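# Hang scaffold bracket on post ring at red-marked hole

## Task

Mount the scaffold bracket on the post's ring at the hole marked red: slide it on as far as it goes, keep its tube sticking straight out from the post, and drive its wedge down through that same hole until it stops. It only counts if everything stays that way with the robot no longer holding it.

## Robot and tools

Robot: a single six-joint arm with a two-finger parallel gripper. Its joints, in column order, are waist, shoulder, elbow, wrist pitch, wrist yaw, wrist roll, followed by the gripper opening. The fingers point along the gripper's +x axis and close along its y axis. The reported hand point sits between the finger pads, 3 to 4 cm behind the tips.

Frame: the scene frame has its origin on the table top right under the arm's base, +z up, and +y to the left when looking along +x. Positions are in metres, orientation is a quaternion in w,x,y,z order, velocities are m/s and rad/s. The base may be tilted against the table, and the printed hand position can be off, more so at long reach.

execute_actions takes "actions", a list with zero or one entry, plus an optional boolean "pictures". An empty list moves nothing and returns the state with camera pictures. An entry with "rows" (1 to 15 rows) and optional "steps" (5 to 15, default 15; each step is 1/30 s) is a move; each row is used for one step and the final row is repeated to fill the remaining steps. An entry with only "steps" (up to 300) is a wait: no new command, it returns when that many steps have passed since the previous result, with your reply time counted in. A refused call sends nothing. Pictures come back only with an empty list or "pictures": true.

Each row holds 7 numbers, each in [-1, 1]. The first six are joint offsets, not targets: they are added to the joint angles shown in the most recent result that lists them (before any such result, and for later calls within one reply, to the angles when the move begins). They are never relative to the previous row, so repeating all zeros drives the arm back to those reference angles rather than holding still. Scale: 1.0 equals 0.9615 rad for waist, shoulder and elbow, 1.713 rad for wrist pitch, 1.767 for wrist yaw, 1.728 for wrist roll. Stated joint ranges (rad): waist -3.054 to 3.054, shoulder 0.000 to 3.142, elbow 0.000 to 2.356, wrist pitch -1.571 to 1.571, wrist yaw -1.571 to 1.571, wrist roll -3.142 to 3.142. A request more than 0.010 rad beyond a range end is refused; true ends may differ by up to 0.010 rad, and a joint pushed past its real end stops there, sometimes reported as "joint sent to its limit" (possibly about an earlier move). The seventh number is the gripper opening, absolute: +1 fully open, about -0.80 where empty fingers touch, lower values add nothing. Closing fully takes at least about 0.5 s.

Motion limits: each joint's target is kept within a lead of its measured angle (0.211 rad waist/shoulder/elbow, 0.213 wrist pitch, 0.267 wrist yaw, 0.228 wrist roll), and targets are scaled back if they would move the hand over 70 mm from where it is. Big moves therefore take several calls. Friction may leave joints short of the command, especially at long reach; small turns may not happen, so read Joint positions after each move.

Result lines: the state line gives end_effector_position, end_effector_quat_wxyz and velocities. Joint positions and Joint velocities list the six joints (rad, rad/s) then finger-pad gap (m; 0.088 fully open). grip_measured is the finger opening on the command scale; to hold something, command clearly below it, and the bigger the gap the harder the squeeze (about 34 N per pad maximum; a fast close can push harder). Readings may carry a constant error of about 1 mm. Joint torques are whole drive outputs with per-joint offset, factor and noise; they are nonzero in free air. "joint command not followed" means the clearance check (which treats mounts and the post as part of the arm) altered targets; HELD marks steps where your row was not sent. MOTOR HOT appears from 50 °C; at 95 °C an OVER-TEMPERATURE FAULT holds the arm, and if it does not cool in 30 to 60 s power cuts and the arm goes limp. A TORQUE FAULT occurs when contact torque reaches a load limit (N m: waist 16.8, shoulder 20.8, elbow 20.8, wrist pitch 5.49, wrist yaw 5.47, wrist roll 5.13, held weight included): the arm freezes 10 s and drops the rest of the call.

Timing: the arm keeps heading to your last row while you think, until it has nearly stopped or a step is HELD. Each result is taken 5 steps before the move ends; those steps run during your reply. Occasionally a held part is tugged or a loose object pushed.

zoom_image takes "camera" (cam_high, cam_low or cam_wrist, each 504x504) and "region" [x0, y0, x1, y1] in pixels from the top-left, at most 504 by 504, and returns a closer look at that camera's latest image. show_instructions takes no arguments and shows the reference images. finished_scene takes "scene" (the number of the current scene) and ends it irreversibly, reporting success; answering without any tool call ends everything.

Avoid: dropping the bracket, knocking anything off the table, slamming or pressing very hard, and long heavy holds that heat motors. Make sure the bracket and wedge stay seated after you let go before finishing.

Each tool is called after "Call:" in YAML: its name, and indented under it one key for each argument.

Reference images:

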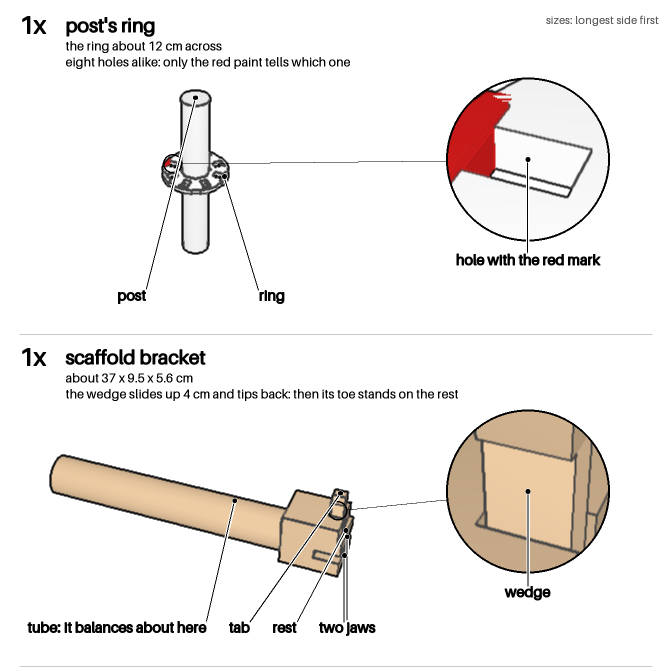

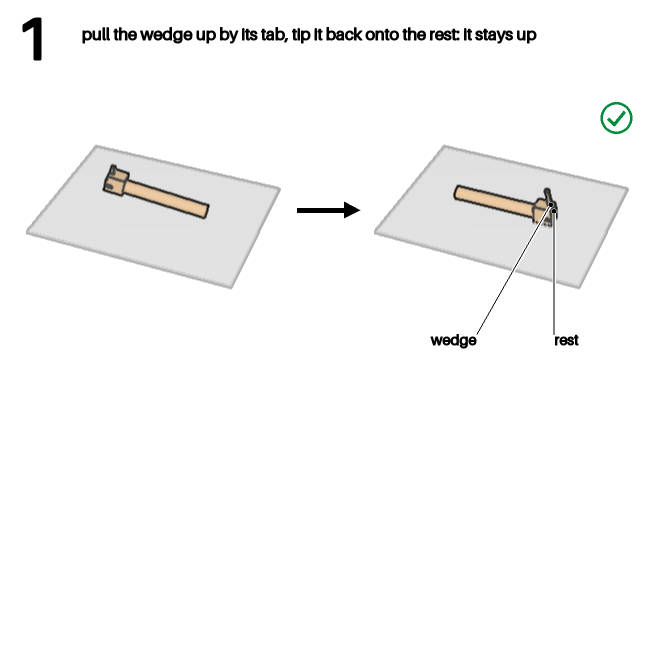

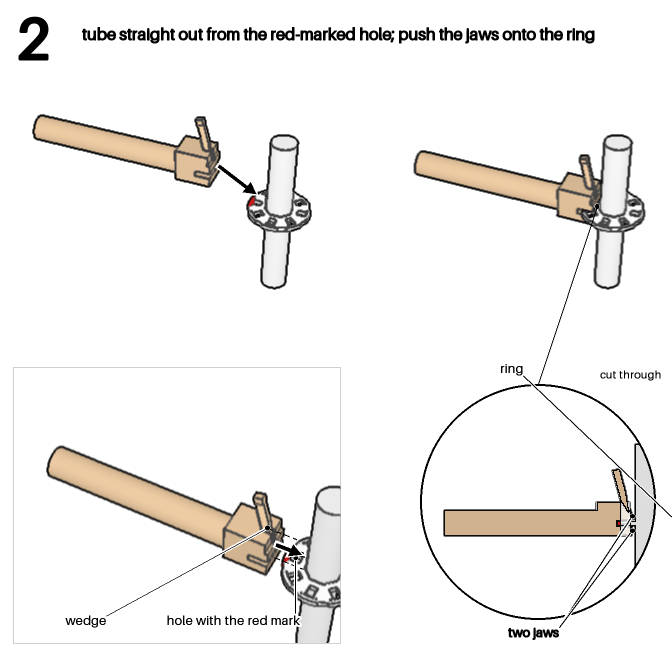

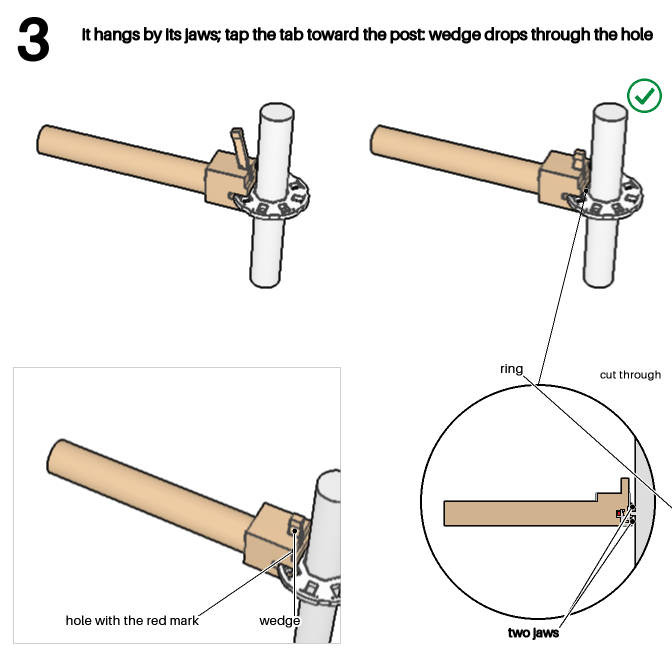

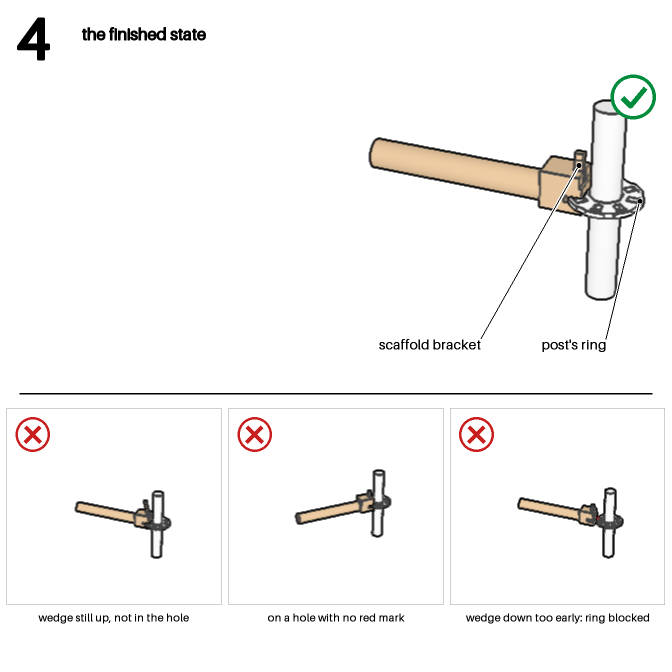

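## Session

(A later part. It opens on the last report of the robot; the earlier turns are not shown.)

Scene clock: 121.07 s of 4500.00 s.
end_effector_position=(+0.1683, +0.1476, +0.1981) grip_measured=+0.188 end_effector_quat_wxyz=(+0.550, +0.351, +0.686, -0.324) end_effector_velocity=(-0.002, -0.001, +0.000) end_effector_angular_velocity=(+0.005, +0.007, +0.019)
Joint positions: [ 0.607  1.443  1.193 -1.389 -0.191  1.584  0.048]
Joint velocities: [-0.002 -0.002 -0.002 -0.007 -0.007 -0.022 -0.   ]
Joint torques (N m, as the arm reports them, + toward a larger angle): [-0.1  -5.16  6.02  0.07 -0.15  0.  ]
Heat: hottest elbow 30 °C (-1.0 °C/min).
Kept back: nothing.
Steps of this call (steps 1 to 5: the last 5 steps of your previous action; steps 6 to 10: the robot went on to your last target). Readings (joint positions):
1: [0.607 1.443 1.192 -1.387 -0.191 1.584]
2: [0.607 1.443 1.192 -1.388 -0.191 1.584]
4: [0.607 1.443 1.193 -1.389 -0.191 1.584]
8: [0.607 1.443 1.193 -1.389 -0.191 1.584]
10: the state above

Call:
execute_actions:
  actions:
    - {"rows": [[-0.015,0,0,0,0,-0.008,-0.6],[-0.03,0,0,0,0,-0.017,-0.6],[-0.045,0,0,0,0,-0.025,-0.6],[-0.059,0,0,0,0,-0.033,-0.6]], "steps": 15}

Call:
execute_actions:
  actions:
    - {"steps": 15}
  pictures: true

Call:
zoom_image:
  camera: "cam_low"
  region: [200, 175, 250, 225]

Call:
zoom_image:
  camera: "cam_high"
  region: [200, 170, 330, 280]

Scene clock: 121.57 s of 4500.00 s.
end_effector_position=(+0.1758, +0.1386, +0.1982) grip_measured=+0.188 end_effector_quat_wxyz=(+0.550, +0.354, +0.685, -0.320) end_effector_velocity=(-0.000, -0.003, +0.001) end_effector_angular_velocity=(+0.013, -0.001, +0.033)
Joint positions: [ 0.556  1.443  1.193 -1.389 -0.191  1.533  0.048]
Joint velocities: [-0.017 -0.007 -0.002 -0.007 -0.007 -0.051 -0.   ]
Joint torques (N m, as the arm reports them, + toward a larger angle): [-0.29 -5.14  4.54  0.35 -0.17 -0.09]
Heat: hottest elbow 30 °C (+0.0 °C/min).
Steps of this call (steps 1 to 5: the robot went on to your last target; steps 6 to 15: the first 10 steps of this action). Readings (joint positions):
6: [0.607 1.443 1.193 -1.389 -0.191 1.582]
7: [0.603 1.443 1.193 -1.389 -0.191 1.576]
9: [0.586 1.443 1.193 -1.389 -0.190 1.557]
13: [0.558 1.443 1.193 -1.389 -0.191 1.537]
15: the state above

Scene clock: 122.07 s of 4500.00 s.
end_effector_position=(+0.1760, +0.1384, +0.1982) grip_measured=+0.188 end_effector_quat_wxyz=(+0.551, +0.354, +0.685, -0.319) end_effector_velocity=(+0.002, -0.001, -0.000) end_effector_angular_velocity=(-0.001, -0.011, +0.005)
Joint positions: [ 0.554  1.443  1.193 -1.389 -0.191  1.529  0.048]
Joint velocities: [-0.002 -0.002 -0.002  0.007  0.007 -0.007  0.   ]
Joint torques (N m, as the arm reports them, + toward a larger angle): [-0.34 -5.15  4.56  0.37 -0.15 -0.06]
Heat: hottest elbow 30 °C (+0.0 °C/min).
Kept back: nothing.
Steps of this call (steps 1 to 5: the last 5 steps of your previous action; steps 6 to 15: the robot went on to your last target). Readings (joint positions):
1: [0.555 1.443 1.193 -1.389 -0.191 1.532]
2: [0.555 1.443 1.193 -1.389 -0.191 1.531]
4: [0.554 1.443 1.193 -1.389 -0.191 1.530]
8: [0.554 1.443 1.193 -1.389 -0.191 1.529]
15: the state above
The arm was judged still, so your last target was given up. Only a new action makes it travel on or press farther. Fingers that are still opening or closing keep moving.

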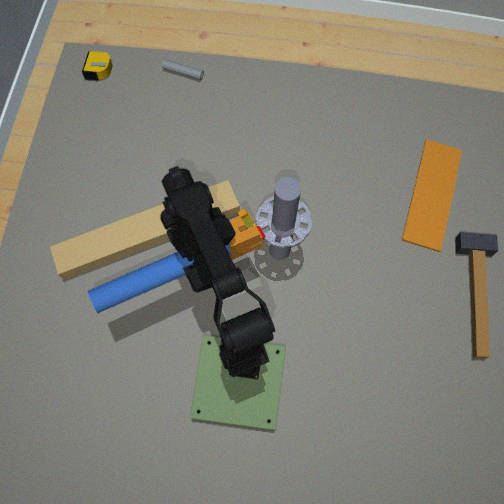

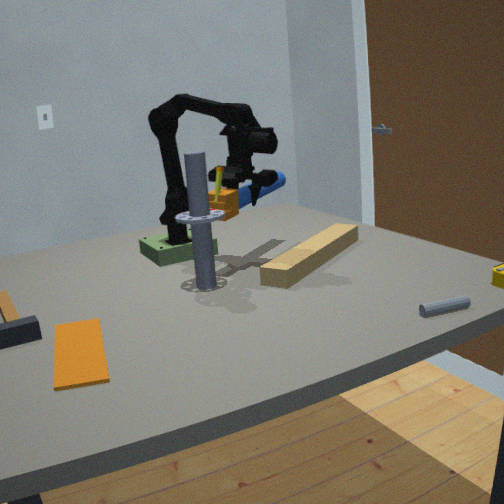

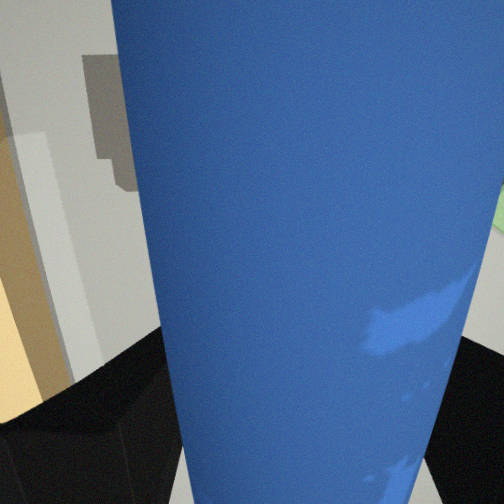

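Region (200, 175, 250, 225) of cam_low's 504x504 image, scaled by 10.080, with more detail than that image has.

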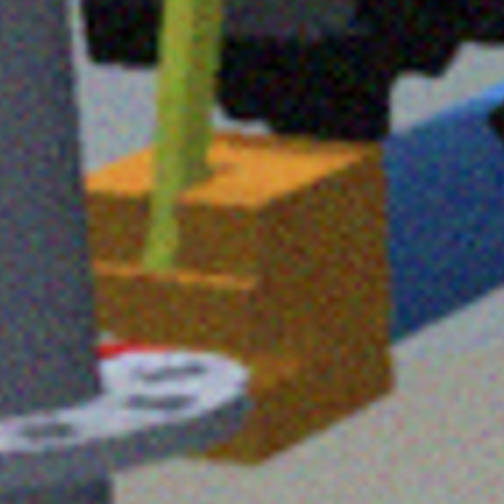

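Region (200, 170, 330, 280) of cam_high's 504x504 image, scaled by 3.877, with more detail than that image has; it fills the top 426 rows of this view, and the rest is white.

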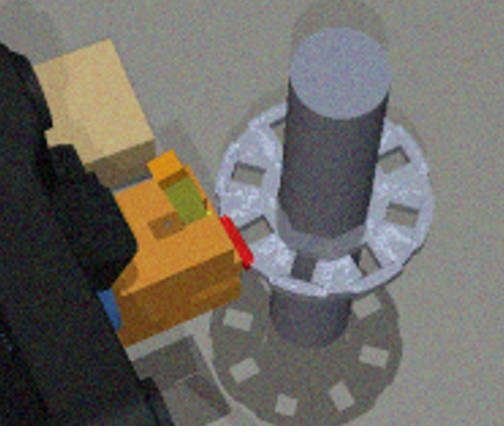

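Call:
execute_actions:
  actions:
    - {"rows": [[0,0,0,0.012,0,0,-0.6],[0,0,0,0.022,0,0,-0.6]], "steps": 12}

Call:
execute_actions:
  actions:
    - {"steps": 10}

Scene clock: 123.73 s of 4500.00 s.
end_effector_position=(+0.1814, +0.1416, +0.1976) grip_measured=+0.188 end_effector_quat_wxyz=(+0.557, +0.362, +0.681, -0.310) end_effector_velocity=(-0.003, -0.001, -0.002) end_effector_angular_velocity=(-0.002, +0.017, +0.005)
Joint positions: [ 0.554  1.444  1.192 -1.359 -0.191  1.529  0.048]
Joint velocities: [-0.002  0.002 -0.007 -0.007 -0.007 -0.007 -0.   ]
Joint torques (N m, as the arm reports them, + toward a larger angle): [-0.04 -5.28  4.64  0.64 -0.16 -0.01]
Heat: hottest elbow 30 °C (+0.0 °C/min).
Steps of this call (steps 1 to 43: nothing new was sent; steps 44 to 50: the first 7 steps of this action). Readings (joint positions):
44: [0.554 1.443 1.193 -1.388 -0.191 1.529]
45: [0.554 1.443 1.192 -1.382 -0.191 1.529]
47: [0.554 1.444 1.192 -1.363 -0.191 1.529]
50: the state above

Scene clock: 124.07 s of 4500.00 s.
end_effector_position=(+0.1823, +0.1421, +0.1975) grip_measured=+0.188 end_effector_quat_wxyz=(+0.558, +0.363, +0.680, -0.308) end_effector_velocity=(-0.002, -0.001, +0.000) end_effector_angular_velocity=(+0.002, +0.011, -0.010)
Joint positions: [ 0.554  1.444  1.192 -1.354 -0.191  1.529  0.048]
Joint velocities: [-0.002 -0.002 -0.002 -0.007 -0.007  0.007 -0.   ]
Joint torques (N m, as the arm reports them, + toward a larger angle): [-0.01 -5.35  4.71  0.59 -0.17  0.  ]
Heat: hottest elbow 30 °C (+0.0 °C/min).
Kept back: nothing.
Steps of this call (steps 1 to 5: the last 5 steps of your previous action; steps 6 to 10: the robot went on to your last target). Readings (joint positions):
1: [0.554 1.444 1.192 -1.357 -0.191 1.529]
2: [0.554 1.444 1.192 -1.356 -0.191 1.529]
4: [0.554 1.444 1.192 -1.354 -0.191 1.529]
8: [0.554 1.444 1.192 -1.354 -0.191 1.529]
10: the state above

Call:
execute_actions:
  actions:
    - {"rows": [[0,-0.014,-0.011,-0.001,0,0,-0.6],[0,-0.028,-0.022,-0.003,0,0,-0.6],[0,-0.041,-0.033,-0.004,0,0,-0.6]], "steps": 12}

Call:
execute_actions:
  actions:
    - {"steps": 12}
  pictures: true

Call:
zoom_image:
  camera: "cam_low"
  region: [200, 175, 250, 225]

Call:
zoom_image:
  camera: "cam_high"
  region: [200, 170, 330, 280]

Scene clock: 124.87 s of 4500.00 s.
end_effector_position=(+0.1753, +0.1380, +0.1947) grip_measured=+0.188 end_effector_quat_wxyz=(+0.555, +0.360, +0.682, -0.312) end_effector_velocity=(-0.015, -0.008, -0.000) end_effector_angular_velocity=(+0.008, +0.001, +0.005)
Joint positions: [ 0.554  1.423  1.163 -1.358 -0.191  1.529  0.048]
Joint velocities: [-0.002 -0.066 -0.056 -0.007 -0.007 -0.007 -0.   ]
Joint torques (N m, as the arm reports them, + toward a larger angle): [-0.1  -6.65  4.79  0.3  -0.17 -0.01]
Heat: hottest elbow 30 °C (+0.0 °C/min).
Steps of this call (steps 1 to 15: the robot went on to your last target; steps 16 to 17: nothing new was sent; steps 18 to 24: the first 7 steps of this action). Readings (joint positions):
18: [0.554 1.444 1.191 -1.353 -0.191 1.529]
19: [0.554 1.443 1.188 -1.353 -0.191 1.529]
21: [0.554 1.434 1.175 -1.354 -0.191 1.529]
24: the state above

Scene clock: 125.27 s of 4500.00 s.
end_effector_position=(+0.1746, +0.1376, +0.1950) grip_measured=+0.188 end_effector_quat_wxyz=(+0.556, +0.360, +0.682, -0.312) end_effector_velocity=(-0.005, -0.002, +0.001) end_effector_angular_velocity=(-0.002, +0.017, +0.004)
Joint positions: [ 0.554  1.418  1.16  -1.358 -0.191  1.529  0.048]
Joint velocities: [-0.002 -0.007 -0.002 -0.022 -0.007 -0.007 -0.   ]
Joint torques (N m, as the arm reports them, + toward a larger angle): [-0.06 -6.64  4.49  0.23 -0.16  0.  ]
Heat: hottest elbow 30 °C (+0.0 °C/min).
Kept back: nothing.
Steps of this call (steps 1 to 5: the last 5 steps of your previous action; steps 6 to 12: the robot went on to your last target). Readings (joint positions):
1: [0.554 1.422 1.162 -1.358 -0.191 1.529]
2: [0.554 1.421 1.161 -1.358 -0.191 1.529]
4: [0.554 1.419 1.161 -1.358 -0.191 1.529]
8: [0.554 1.418 1.161 -1.358 -0.191 1.529]
12: the state above

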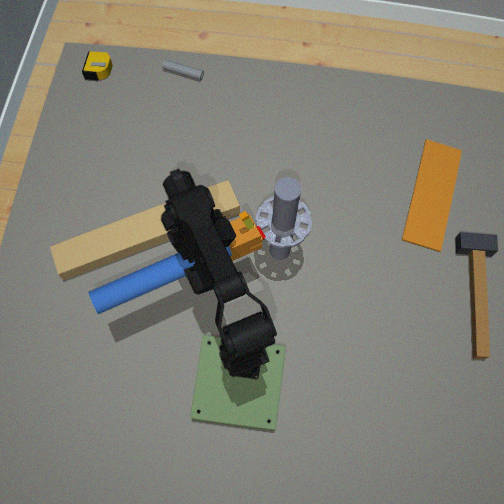

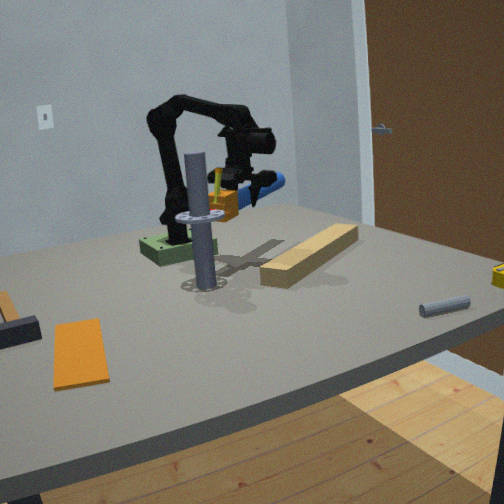

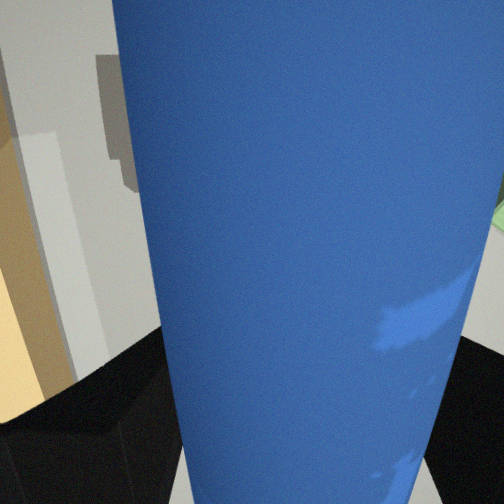

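Region (200, 175, 250, 225) of cam_low's 504x504 image, scaled by 10.080, with more detail than that image has.

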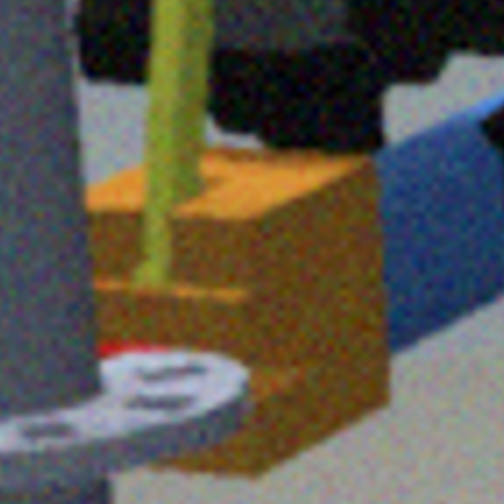

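Region (200, 170, 330, 280) of cam_high's 504x504 image, scaled by 3.877, with more detail than that image has; it fills the top 426 rows of this view, and the rest is white.

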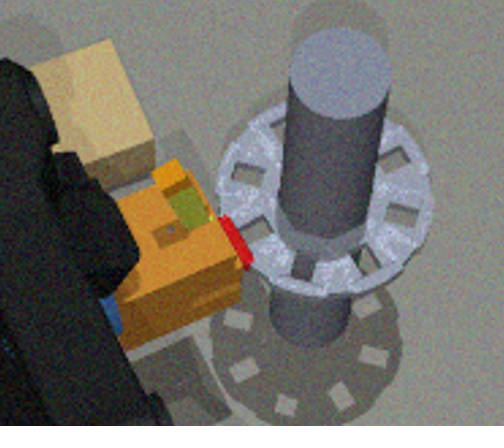

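Call:
execute_actions:
  actions:
    - {"rows": [[0,0,0.027,-0.007,0,0,-0.6]], "steps": 15}

Call:
execute_actions:
  actions:
    - {"steps": 10}

Scene clock: 125.97 s of 4500.00 s.
end_effector_position=(+0.1748, +0.1376, +0.1972) grip_measured=+0.188 end_effector_quat_wxyz=(+0.556, +0.361, +0.681, -0.311) end_effector_velocity=(-0.002, +0.002, +0.001) end_effector_angular_velocity=(+0.016, +0.016, +0.004)
Joint positions: [ 0.554  1.418  1.169 -1.366 -0.191  1.529  0.048]
Joint velocities: [-0.002  0.002  0.002 -0.007 -0.022 -0.007  0.   ]
Joint torques (N m, as the arm reports them, + toward a larger angle): [-0.04 -5.    6.12  0.17 -0.16 -0.01]
Heat: hottest elbow 30 °C (+0.0 °C/min).
Steps of this call (steps 1 to 11: the robot went on to your last target; steps 12 to 21: the first 10 steps of this action). Readings (joint positions):
12: [0.554 1.418 1.160 -1.358 -0.191 1.529]
13: [0.554 1.418 1.161 -1.361 -0.191 1.529]
15: [0.554 1.418 1.164 -1.365 -0.191 1.529]
19: [0.554 1.418 1.168 -1.366 -0.191 1.529]
21: the state above

Scene clock: 126.30 s of 4500.00 s.
end_effector_position=(+0.1748, +0.1376, +0.1973) grip_measured=+0.188 end_effector_quat_wxyz=(+0.556, +0.361, +0.681, -0.311) end_effector_velocity=(-0.003, +0.000, +0.000) end_effector_angular_velocity=(+0.002, +0.011, -0.005)
Joint positions: [ 0.554  1.418  1.169 -1.366 -0.191  1.529  0.048]
Joint velocities: [ 0.002 -0.002 -0.002 -0.007 -0.007  0.007 -0.   ]
Joint torques (N m, as the arm reports them, + toward a larger angle): [-0.02 -5.06  6.15  0.16 -0.17 -0.03]
Heat: hottest elbow 30 °C (+0.0 °C/min).
Kept back: nothing.
Steps of this call (steps 1 to 5: the last 5 steps of your previous action; steps 6 to 10: the robot went on to your last target). Readings (joint positions):
1: [0.554 1.418 1.169 -1.366 -0.191 1.529]
2: [0.554 1.418 1.169 -1.366 -0.191 1.529]
4: [0.554 1.418 1.169 -1.366 -0.191 1.529]
8: [0.554 1.418 1.169 -1.366 -0.191 1.529]
10: the state above

Call:
execute_actions:
  actions:
    - {"rows": [[-0.006,0,0,0,0,-0.003,-0.6],[-0.012,0,0,0,0,-0.007,-0.6],[-0.018,0,0,0,0,-0.010,-0.6],[-0.024,0,0,0,0,-0.013,-0.6],[-0.030,0,0,0,0,-0.017,-0.6],[-0.036,0,0,0,0,-0.020,-0.6],[-0.042,0,0,0,0,-0.023,-0.6],[-0.048,0,0,0,0,-0.027,-0.6]], "steps": 15}

Call:
execute_actions:
  actions:
    - {"steps": 12}
  pictures: true

Call:
zoom_image:
  camera: "cam_low"
  region: [200, 175, 250, 225]

Scene clock: 127.00 s of 4500.00 s.
end_effector_position=(+0.1762, +0.1354, +0.1979) grip_measured=+0.188 end_effector_quat_wxyz=(+0.551, +0.362, +0.687, -0.304) end_effector_velocity=(-0.007, -0.003, +0.002) end_effector_angular_velocity=(+0.025, +0.035, +0.041)
Joint positions: [ 0.53   1.418  1.169 -1.369 -0.208  1.497  0.048]
Joint velocities: [-0.022 -0.007 -0.002 -0.037 -0.037 -0.066 -0.   ]
Joint torques (N m, as the arm reports them, + toward a larger angle): [-1.97 -5.05  4.59  0.6   0.61 -0.25]
Heat: hottest elbow 30 °C (+0.0 °C/min).
Steps of this call (steps 1 to 11: the robot went on to your last target; steps 12 to 21: the first 10 steps of this action). Readings (joint positions):
12: [0.554 1.418 1.169 -1.366 -0.191 1.529]
13: [0.553 1.418 1.169 -1.366 -0.191 1.528]
15: [0.547 1.418 1.169 -1.366 -0.191 1.519]
19: [0.533 1.418 1.169 -1.368 -0.205 1.503]
21: the state above

Scene clock: 127.40 s of 4500.00 s.
end_effector_position=(+0.1761, +0.1353, +0.1980) grip_measured=+0.188 end_effector_quat_wxyz=(+0.551, +0.362, +0.689, -0.303) end_effector_velocity=(-0.001, -0.001, +0.000) end_effector_angular_velocity=(+0.004, +0.009, -0.000)
Joint positions: [ 0.529  1.418  1.169 -1.37  -0.211  1.492  0.048]
Joint velocities: [-0.007 -0.002 -0.002 -0.007 -0.007 -0.007 -0.001]
Joint torques (N m, as the arm reports them, + toward a larger angle): [-2.12 -4.98  4.59  0.66  0.69 -0.31]
Heat: hottest elbow 30 °C (+0.0 °C/min).
Kept back: nothing.
Steps of this call (steps 1 to 5: the last 5 steps of your previous action; steps 6 to 12: the robot went on to your last target). Readings (joint positions):
1: [0.530 1.418 1.169 -1.369 -0.209 1.495]
2: [0.530 1.418 1.169 -1.369 -0.209 1.495]
4: [0.529 1.418 1.169 -1.370 -0.210 1.493]
8: [0.529 1.418 1.169 -1.370 -0.211 1.492]
12: the state above

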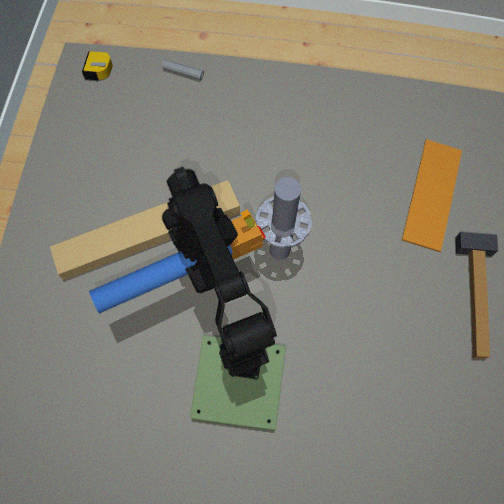

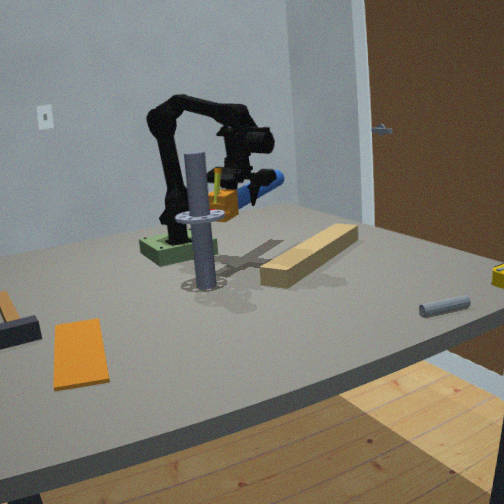

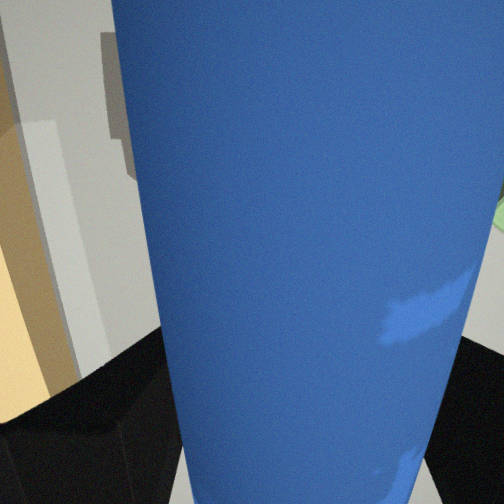

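Region (200, 175, 250, 225) of cam_low's 504x504 image, scaled by 10.080, with more detail than that image has.

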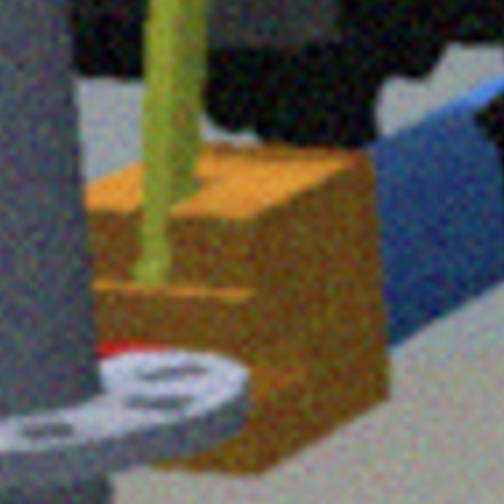

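Call:
execute_actions:
  actions:
    - {"rows": [[0.01,0,0,0,0.004,0.008,-0.6],[0.02,0,0,0,0.008,0.016,-0.6],[0.026,0,0,0.002,0.011,0.021,-0.6]], "steps": 12}

Call:
execute_actions:
  actions:
    - {"rows": [[0,0,-0.006,0.003,0,0,-0.6]], "steps": 12}

Call:
execute_actions:
  actions:
    - {"steps": 8}
  pictures: true

Call:
zoom_image:
  camera: "cam_low"
  region: [200, 175, 250, 225]

Scene clock: 129.17 s of 4500.00 s.
end_effector_position=(+0.1749, +0.1366, +0.1973) grip_measured=+0.188 end_effector_quat_wxyz=(+0.554, +0.361, +0.683, -0.311) end_effector_velocity=(-0.011, +0.004, -0.001) end_effector_angular_velocity=(-0.027, +0.027, -0.004)
Joint positions: [ 0.546  1.419  1.169 -1.369 -0.196  1.52   0.048]
Joint velocities: [ 0.046 -0.002 -0.007 -0.022  0.007  0.051 -0.   ]
Joint torques (N m, as the arm reports them, + toward a larger angle): [ 0.24 -5.16  4.65  0.58 -0.02  0.05]
Heat: hottest elbow 30 °C (+0.0 °C/min).
Steps of this call (steps 1 to 15: the robot went on to your last target; steps 16 to 46: nothing new was sent; steps 47 to 53: the first 7 steps of this action). Readings (joint positions):
47: [0.528 1.418 1.169 -1.370 -0.211 1.491]
48: [0.531 1.419 1.169 -1.370 -0.208 1.495]
50: [0.539 1.419 1.169 -1.369 -0.197 1.510]
53: the state above

Scene clock: 129.57 s of 4500.00 s.
end_effector_position=(+0.1739, +0.1368, +0.1958) grip_measured=+0.188 end_effector_quat_wxyz=(+0.553, +0.360, +0.684, -0.313) end_effector_velocity=(-0.006, -0.004, -0.000) end_effector_angular_velocity=(-0.018, +0.016, -0.005)
Joint positions: [ 0.55   1.419  1.163 -1.366 -0.195  1.525  0.048]
Joint velocities: [ 0.002 -0.007 -0.007 -0.022  0.007  0.007 -0.   ]
Joint torques (N m, as the arm reports them, + toward a larger angle): [-0.07 -4.97  4.57  0.56 -0.15  0.  ]
Heat: hottest elbow 30 °C (+0.0 °C/min).
Steps of this call (steps 1 to 5: the last 5 steps of your previous action; steps 6 to 12: the first 7 steps of this action, its rows measured from where the robot was after step 5). Readings (joint positions):
5: [0.550 1.419 1.169 -1.369 -0.195 1.525]
6: [0.550 1.419 1.168 -1.368 -0.195 1.525]
7: [0.550 1.419 1.167 -1.367 -0.195 1.525]
9: [0.550 1.419 1.165 -1.367 -0.195 1.525]
12: the state above

Scene clock: 129.83 s of 4500.00 s.
end_effector_position=(+0.1740, +0.1368, +0.1958) grip_measured=+0.188 end_effector_quat_wxyz=(+0.553, +0.360, +0.683, -0.312) end_effector_velocity=(-0.001, -0.002, -0.001) end_effector_angular_velocity=(-0.013, +0.008, -0.009)
Joint positions: [ 0.55   1.419  1.163 -1.366 -0.195  1.525  0.048]
Joint velocities: [-0.002  0.002 -0.002 -0.007  0.007  0.007 -0.   ]
Joint torques (N m, as the arm reports them, + toward a larger angle): [-0.12 -5.03  4.55  0.55 -0.19 -0.01]
Heat: hottest elbow 30 °C (+0.0 °C/min).
Kept back: nothing.
Steps of this call (steps 1 to 5: the last 5 steps of your previous action; steps 6 to 8: the robot went on to your last target). Readings (joint positions):
1: [0.550 1.419 1.163 -1.366 -0.195 1.525]
2: [0.550 1.419 1.163 -1.366 -0.195 1.525]
4: [0.550 1.419 1.163 -1.366 -0.195 1.525]
8: the state above

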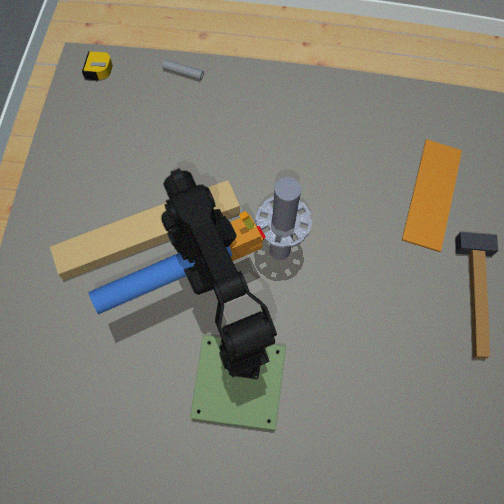

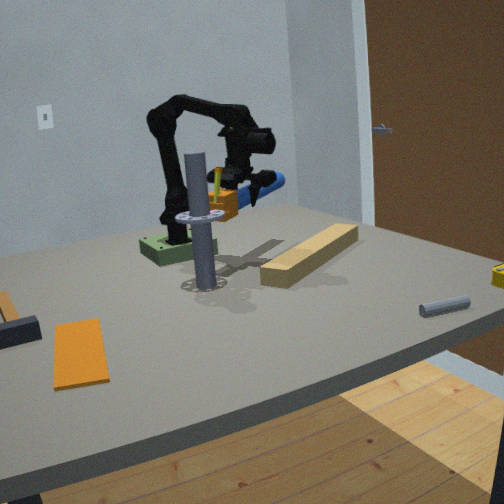

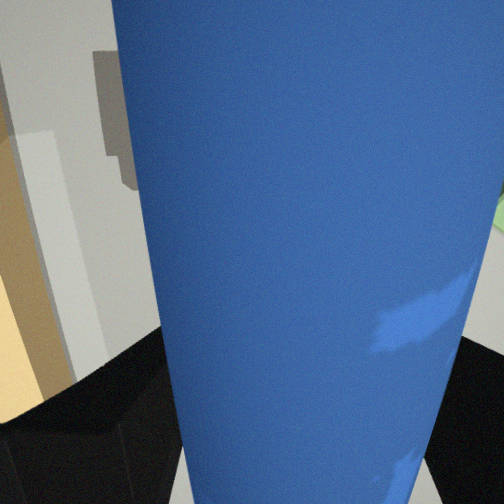

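Region (200, 175, 250, 225) of cam_low's 504x504 image, scaled by 10.080, with more detail than that image has.

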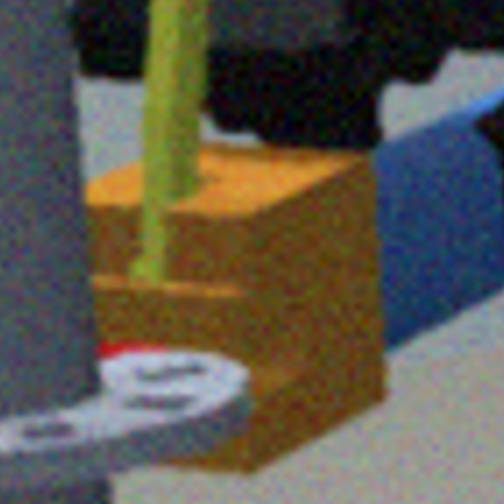

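Call:
execute_actions:
  actions:
    - {"rows": [[-0.006,0,0,0,0,-0.003,-0.6],[-0.012,0,0,0,0,-0.007,-0.6],[-0.018,0,0,0,0,-0.010,-0.6],[-0.024,0,0,0,0,-0.013,-0.6],[-0.030,0,0,0,0,-0.017,-0.6],[-0.036,0,0,0,0,-0.020,-0.6],[-0.042,0,0,0,0,-0.023,-0.6]], "steps": 15}

Call:
execute_actions:
  actions:
    - {"steps": 10}

Scene clock: 131.50 s of 4500.00 s.
end_effector_position=(+0.1754, +0.1349, +0.1963) grip_measured=+0.188 end_effector_quat_wxyz=(+0.549, +0.361, +0.689, -0.306) end_effector_velocity=(-0.002, -0.000, +0.001) end_effector_angular_velocity=(+0.021, +0.011, +0.023)
Joint positions: [ 0.529  1.419  1.163 -1.368 -0.211  1.496  0.048]
Joint velocities: [-0.012 -0.002 -0.002 -0.007 -0.022 -0.037 -0.   ]
Joint torques (N m, as the arm reports them, + toward a larger angle): [-1.69 -4.98  4.61  0.54  0.51 -0.24]
Heat: hottest elbow 30 °C (+0.0 °C/min).
Steps of this call (steps 1 to 15: the robot went on to your last target; steps 16 to 40: nothing new was sent; steps 41 to 50: the first 10 steps of this action). Readings (joint positions):
41: [0.550 1.419 1.163 -1.366 -0.195 1.525]
42: [0.549 1.419 1.163 -1.366 -0.195 1.523]
44: [0.543 1.419 1.163 -1.366 -0.195 1.516]
48: [0.530 1.419 1.163 -1.367 -0.208 1.500]
50: the state above

Scene clock: 131.83 s of 4500.00 s.
end_effector_position=(+0.1753, +0.1349, +0.1964) grip_measured=+0.188 end_effector_quat_wxyz=(+0.549, +0.361, +0.689, -0.305) end_effector_velocity=(-0.006, -0.000, +0.001) end_effector_angular_velocity=(+0.011, +0.026, +0.018)
Joint positions: [ 0.528  1.419  1.163 -1.368 -0.212  1.494  0.048]
Joint velocities: [-0.002 -0.002 -0.002 -0.022 -0.022 -0.022  0.   ]
Joint torques (N m, as the arm reports them, + toward a larger angle): [-1.84 -4.91  4.63  0.57  0.55 -0.25]
Heat: hottest elbow 30 °C (+0.0 °C/min).
Kept back: nothing.
Steps of this call (steps 1 to 5: the last 5 steps of your previous action; steps 6 to 10: the robot went on to your last target). Readings (joint positions):
1: [0.529 1.419 1.163 -1.368 -0.211 1.496]
2: [0.529 1.419 1.163 -1.368 -0.211 1.496]
4: [0.529 1.419 1.163 -1.368 -0.211 1.495]
8: [0.528 1.419 1.163 -1.368 -0.212 1.494]
10: the state above

Call:
execute_actions:
  actions: []

Call:
zoom_image:
  camera: "cam_high"
  region: [225, 200, 295, 260]

Call:
zoom_image:
  camera: "cam_low"
  region: [195, 190, 245, 230]

Scene clock: 132.23 s of 4500.00 s.
end_effector_position=(+0.1753, +0.1348, +0.1963) grip_measured=+0.188 end_effector_quat_wxyz=(+0.549, +0.361, +0.689, -0.305) end_effector_velocity=(+0.000, +0.001, +0.001) end_effector_angular_velocity=(+0.015, -0.011, +0.019)
Joint positions: [ 0.528  1.419  1.163 -1.368 -0.212  1.494  0.048]
Joint velocities: [-0.002 -0.007 -0.002  0.007 -0.007 -0.022  0.   ]
Joint torques (N m, as the arm reports them, + toward a larger angle): [-1.88 -5.04  4.61  0.59  0.56 -0.26]
Heat: hottest elbow 30 °C (+0.0 °C/min).
Kept back: nothing.
Steps of this call (steps 1 to 12: the robot went on to your last target). Readings (joint positions):
1: [0.528 1.419 1.163 -1.368 -0.212 1.494]
2: [0.528 1.419 1.163 -1.368 -0.212 1.494]
4: [0.528 1.419 1.163 -1.368 -0.212 1.494]
8: [0.528 1.419 1.163 -1.368 -0.212 1.494]
12: the state above
The arm was judged still, so your last target was given up. Only a new action makes it travel on or press farther. Fingers that are still opening or closing keep moving.

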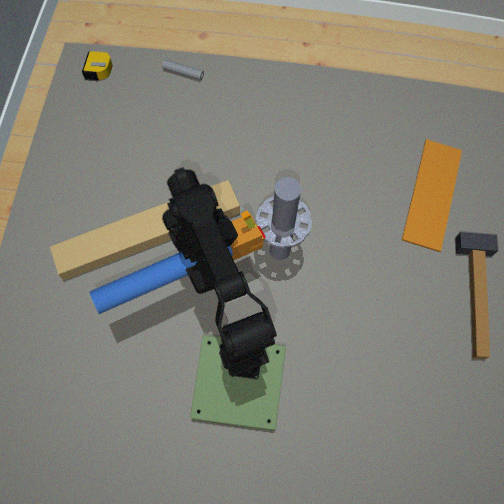

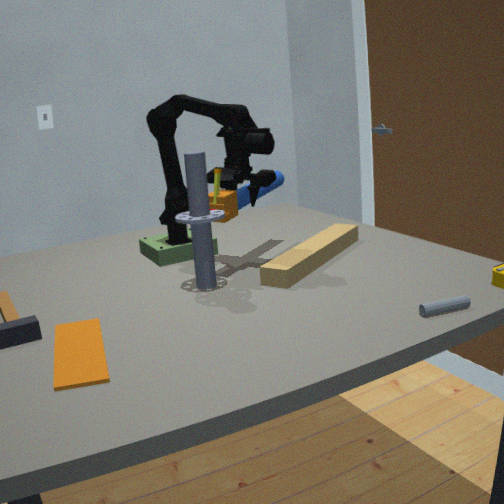

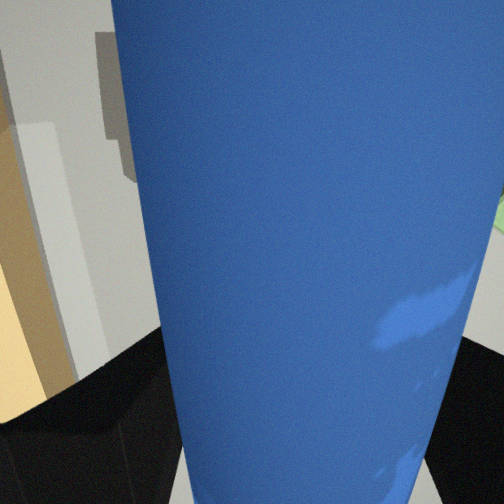

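Region (225, 200, 295, 260) of cam_high's 504x504 image, scaled by 7.200, with more detail than that image has; it fills the top 432 rows of this view, and the rest is white.

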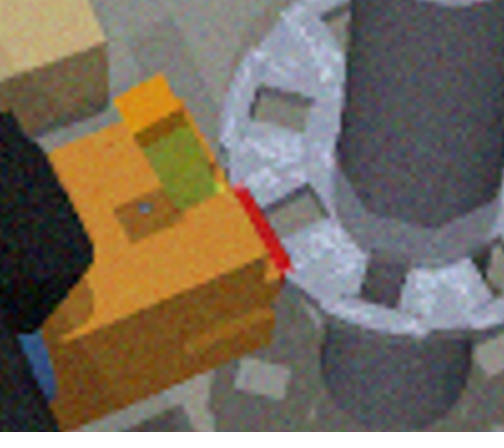

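Region (195, 190, 245, 230) of cam_low's 504x504 image, scaled by 10.080, with more detail than that image has; it fills the top 403 rows of this view, and the rest is white.

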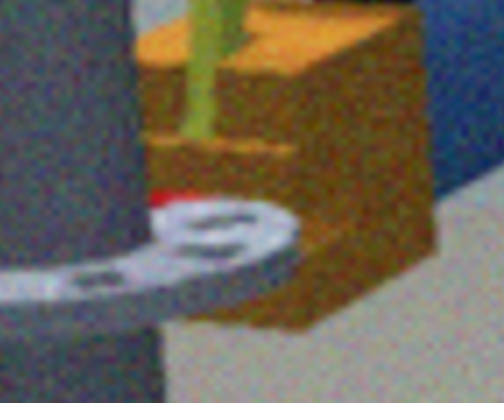

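Call:
execute_actions:
  actions:
    - {"rows": [[0.01,0,0,0,0.005,0.009,-0.6],[0.02,0,0,0.001,0.010,0.018,-0.6]], "steps": 12}

Call:
execute_actions:
  actions:
    - {"rows": [[0,0,0.02,-0.006,0,0,-0.6],[0,0,0.04,-0.012,0,0,-0.6]], "steps": 15}

Call:
execute_actions:
  actions:
    - {"steps": 10}

Scene clock: 133.10 s of 4500.00 s.
end_effector_position=(+0.1746, +0.1354, +0.1956) grip_measured=+0.188 end_effector_quat_wxyz=(+0.551, +0.361, +0.684, -0.313) end_effector_velocity=(-0.008, +0.005, -0.001) end_effector_angular_velocity=(-0.005, +0.020, -0.004)
Joint positions: [ 0.541  1.42   1.163 -1.368 -0.198  1.518  0.048]
Joint velocities: [ 0.032 -0.002 -0.007 -0.007 -0.007  0.037 -0.   ]
Joint torques (N m, as the arm reports them, + toward a larger angle): [ 0.29 -5.13  4.68  0.45 -0.03  0.07]
Heat: hottest elbow 30 °C (+0.0 °C/min).
Steps of this call (steps 1 to 19: nothing new was sent; steps 20 to 26: the first 7 steps of this action). Readings (joint positions):
20: [0.528 1.419 1.163 -1.368 -0.212 1.494]
21: [0.531 1.419 1.163 -1.368 -0.208 1.497]
23: [0.537 1.420 1.163 -1.368 -0.199 1.510]
26: the state above

Scene clock: 133.60 s of 4500.00 s.
end_effector_position=(+0.1752, +0.1363, +0.2007) grip_measured=+0.188 end_effector_quat_wxyz=(+0.552, +0.362, +0.683, -0.312) end_effector_velocity=(-0.004, -0.004, -0.000) end_effector_angular_velocity=(-0.016, +0.014, +0.005)
Joint positions: [ 0.543  1.421  1.184 -1.384 -0.198  1.522  0.048]
Joint velocities: [-0.002 -0.002 -0.002 -0.022  0.007 -0.007 -0.   ]
Joint torques (N m, as the arm reports them, + toward a larger angle): [-0.14 -5.18  5.99  0.16 -0.16  0.  ]
Heat: hottest elbow 30 °C (+0.0 °C/min).
Steps of this call (steps 1 to 5: the last 5 steps of your previous action; steps 6 to 15: the first 10 steps of this action, its rows measured from where the robot was after step 5). Readings (joint positions):
5: [0.543 1.420 1.163 -1.368 -0.198 1.521]
6: [0.543 1.420 1.163 -1.368 -0.198 1.522]
7: [0.543 1.420 1.165 -1.370 -0.198 1.522]
9: [0.543 1.421 1.172 -1.378 -0.198 1.522]
13: [0.543 1.421 1.183 -1.382 -0.198 1.522]
15: the state above

Scene clock: 133.93 s of 4500.00 s.
end_effector_position=(+0.1752, +0.1363, +0.2008) grip_measured=+0.188 end_effector_quat_wxyz=(+0.552, +0.362, +0.683, -0.312) end_effector_velocity=(-0.001, -0.002, -0.000) end_effector_angular_velocity=(-0.007, -0.001, +0.019)
Joint positions: [ 0.543  1.421  1.184 -1.385 -0.198  1.522  0.048]
Joint velocities: [-0.002 -0.002 -0.002 -0.007  0.007 -0.022 -0.   ]
Joint torques (N m, as the arm reports them, + toward a larger angle): [-0.11 -5.14  6.03  0.15 -0.16  0.  ]
Heat: hottest elbow 30 °C (+0.0 °C/min).
Kept back: nothing.
Steps of this call (steps 1 to 5: the last 5 steps of your previous action; steps 6 to 10: the robot went on to your last target). Readings (joint positions):
1: [0.543 1.421 1.184 -1.384 -0.198 1.522]
2: [0.543 1.421 1.184 -1.384 -0.198 1.522]
4: [0.543 1.421 1.184 -1.384 -0.198 1.522]
8: [0.543 1.421 1.184 -1.384 -0.198 1.522]
10: the state above

Call:
execute_actions:
  actions:
    - {"rows": [[-0.004,0,0,0,0.004,-0.002,-0.6],[-0.008,0,0,0,0.008,-0.004,-0.6],[-0.0135,0,0,0,0.008,-0.0075,-0.6]], "steps": 15}

Call:
execute_actions:
  actions:
    - {"steps": 10}

Scene clock: 134.50 s of 4500.00 s.
end_effector_position=(+0.1761, +0.1348, +0.2007) grip_measured=+0.188 end_effector_quat_wxyz=(+0.554, +0.360, +0.683, -0.312) end_effector_velocity=(-0.001, -0.001, +0.000) end_effector_angular_velocity=(+0.006, +0.007, +0.014)
Joint positions: [ 0.538  1.421  1.184 -1.385 -0.193  1.513  0.048]
Joint velocities: [-0.007 -0.002 -0.002 -0.007 -0.007 -0.022  0.   ]
Joint torques (N m, as the arm reports them, + toward a larger angle): [-0.78 -5.04  4.61  0.43  0.23 -0.11]
Heat: hottest elbow 30 °C (+0.0 °C/min).
Steps of this call (steps 1 to 7: the robot went on to your last target; steps 8 to 17: the first 10 steps of this action). Readings (joint positions):
8: [0.543 1.421 1.184 -1.385 -0.198 1.522]
9: [0.543 1.421 1.184 -1.385 -0.197 1.521]
11: [0.540 1.421 1.184 -1.385 -0.192 1.516]
15: [0.538 1.421 1.184 -1.385 -0.193 1.514]
17: the state above

Scene clock: 134.83 s of 4500.00 s.
end_effector_position=(+0.1761, +0.1348, +0.2007) grip_measured=+0.188 end_effector_quat_wxyz=(+0.554, +0.360, +0.683, -0.312) end_effector_velocity=(-0.002, -0.001, +0.000) end_effector_angular_velocity=(+0.002, +0.011, -0.010)
Joint positions: [ 0.538  1.421  1.184 -1.385 -0.193  1.512  0.048]
Joint velocities: [-0.002 -0.002 -0.002 -0.007 -0.007  0.007  0.   ]
Joint torques (N m, as the arm reports them, + toward a larger angle): [-0.77 -5.04  4.58  0.44  0.27 -0.14]
Heat: hottest elbow 30 °C (+0.0 °C/min).
Kept back: nothing.
Steps of this call (steps 1 to 5: the last 5 steps of your previous action; steps 6 to 10: the robot went on to your last target). Readings (joint positions):
1: [0.538 1.421 1.184 -1.385 -0.193 1.513]
2: [0.538 1.421 1.184 -1.385 -0.193 1.513]
4: [0.538 1.421 1.184 -1.385 -0.193 1.513]
8: [0.538 1.421 1.184 -1.385 -0.193 1.513]
10: the state above

Call:
execute_actions:
  actions:
    - {"rows": [[-0.0083,0,-0.0012,0.0007,0.005,-0.002,-0.6],[-0.0083,0,-0.0024,0.0013,0.005,-0.002,-0.6],[-0.0083,0,-0.0036,0.002,0.005,-0.002,-0.6],[-0.0083,0,-0.0048,0.0027,0.005,-0.002,-0.6],[-0.0083,0,-0.006,0.0033,0.005,-0.002,-0.6],[-0.0083,0,-0.0072,0.004,0.005,-0.002,-0.6],[-0.0083,0,-0.0084,0.0047,0.005,-0.002,-0.6],[-0.0083,0,-0.0096,0.0053,0.005,-0.002,-0.6],[-0.0083,0,-0.0108,0.006,0.005,-0.002,-0.6],[-0.0083,0,-0.012,0.0067,0.005,-0.002,-0.6],[-0.0083,0,-0.0132,0.0073,0.005,-0.002,-0.6],[-0.0083,0,-0.0144,0.008,0.005,-0.002,-0.6],[-0.0083,0,-0.0156,0.0087,0.005,-0.002,-0.6],[-0.0083,0,-0.0168,0.0093,0.005,-0.002,-0.6],[-0.0083,0,-0.018,0.01,0.005,-0.002,-0.6]], "steps": 15}

Call:
execute_actions:
  actions:
    - {"steps": 10}

Scene clock: 135.63 s of 4500.00 s.
end_effector_position=(+0.1760, +0.1347, +0.1990) grip_measured=+0.188 end_effector_quat_wxyz=(+0.554, +0.360, +0.683, -0.311) end_effector_velocity=(-0.000, -0.001, -0.010) end_effector_angular_velocity=(+0.006, +0.005, -0.000)
Joint positions: [ 0.538  1.421  1.177 -1.379 -0.194  1.511  0.048]
Joint velocities: [-0.007 -0.002 -0.042  0.037 -0.007 -0.007 -0.001]
Joint torques (N m, as the arm reports them, + toward a larger angle): [-0.81 -5.07  4.31  0.58  0.21 -0.09]
Heat: hottest elbow 30 °C (+0.0 °C/min).
Steps of this call (steps 1 to 14: the robot went on to your last target; steps 15 to 24: the first 10 steps of this action). Readings (joint positions):
15: [0.538 1.421 1.184 -1.385 -0.193 1.512]
16: [0.538 1.421 1.184 -1.385 -0.193 1.512]
18: [0.538 1.421 1.183 -1.385 -0.193 1.511]
22: [0.538 1.421 1.180 -1.381 -0.194 1.511]
24: the state above

Scene clock: 135.97 s of 4500.00 s.
end_effector_position=(+0.1773, +0.1327, +0.1969) grip_measured=+0.188 end_effector_quat_wxyz=(+0.556, +0.360, +0.680, -0.314) end_effector_velocity=(+0.001, -0.001, -0.003) end_effector_angular_velocity=(-0.005, -0.005, +0.019)
Joint positions: [ 0.533  1.421  1.17  -1.372 -0.185  1.511  0.048]
Joint velocities: [-0.002  0.002 -0.007  0.007  0.007 -0.022  0.   ]
Joint torques (N m, as the arm reports them, + toward a larger angle): [-0.35 -5.04  4.29  0.64 -0.15 -0.07]
Heat: hottest elbow 30 °C (+0.0 °C/min).
Kept back: nothing.
Steps of this call (steps 1 to 5: the last 5 steps of your previous action; steps 6 to 10: the robot went on to your last target). Readings (joint positions):
1: [0.537 1.421 1.176 -1.378 -0.192 1.511]
2: [0.536 1.421 1.174 -1.376 -0.189 1.511]
4: [0.533 1.421 1.172 -1.374 -0.186 1.511]
8: [0.533 1.421 1.170 -1.372 -0.185 1.511]
10: the state above

Call:
execute_actions:
  actions:
    - {"rows": [[-0.004,0,0.004,0,-0.001,-0.002,-0.6],[-0.008,0,0.004,0,-0.002,-0.004,-0.6],[-0.012,0,0.004,0,-0.002,-0.007,-0.6],[-0.016,0,0.004,0,-0.002,-0.009,-0.6],[-0.020,0,0.004,0,-0.002,-0.011,-0.6],[-0.024,0,0.004,0,-0.002,-0.013,-0.6],[-0.028,0,0.004,0,-0.002,-0.016,-0.6],[-0.032,0,0.004,0,-0.002,-0.018,-0.6]], "steps": 15}

Call:
execute_actions:
  actions:
    - {"steps": 10}

Scene clock: 136.80 s of 4500.00 s.
end_effector_position=(+0.1778, +0.1321, +0.1972) grip_measured=+0.188 end_effector_quat_wxyz=(+0.552, +0.362, +0.684, -0.310) end_effector_velocity=(-0.000, -0.002, +0.001) end_effector_angular_velocity=(+0.037, +0.014, +0.031)
Joint positions: [ 0.52   1.421  1.17  -1.373 -0.199  1.494  0.048]
Joint velocities: [-0.032 -0.002 -0.002 -0.007 -0.037 -0.066 -0.   ]
Joint torques (N m, as the arm reports them, + toward a larger angle): [-1.42 -5.03  4.98  0.5   0.31 -0.34]
Heat: hottest elbow 30 °C (+1.0 °C/min).
Steps of this call (steps 1 to 15: the robot went on to your last target; steps 16 to 25: the first 10 steps of this action). Readings (joint positions):
16: [0.533 1.421 1.170 -1.371 -0.185 1.511]
17: [0.533 1.421 1.170 -1.371 -0.185 1.511]
19: [0.531 1.421 1.170 -1.371 -0.187 1.508]
23: [0.523 1.421 1.170 -1.372 -0.195 1.499]
25: the state above

Scene clock: 137.13 s of 4500.00 s.
end_effector_position=(+0.1778, +0.1319, +0.1973) grip_measured=+0.188 end_effector_quat_wxyz=(+0.551, +0.362, +0.685, -0.309) end_effector_velocity=(+0.001, +0.001, +0.000) end_effector_angular_velocity=(+0.011, -0.004, +0.004)
Joint positions: [ 0.518  1.421  1.17  -1.373 -0.201  1.49   0.048]
Joint velocities: [-0.002 -0.002 -0.002  0.007 -0.007 -0.007 -0.   ]
Joint torques (N m, as the arm reports them, + toward a larger angle): [-1.57 -5.02  4.96  0.48  0.41 -0.36]
Heat: hottest elbow 30 °C (+1.0 °C/min).
Kept back: nothing.
Steps of this call (steps 1 to 5: the last 5 steps of your previous action; steps 6 to 10: the robot went on to your last target). Readings (joint positions):
1: [0.519 1.421 1.170 -1.373 -0.200 1.493]
2: [0.519 1.421 1.170 -1.373 -0.200 1.492]
4: [0.518 1.421 1.170 -1.373 -0.201 1.492]
8: [0.518 1.421 1.170 -1.373 -0.201 1.491]
10: the state above


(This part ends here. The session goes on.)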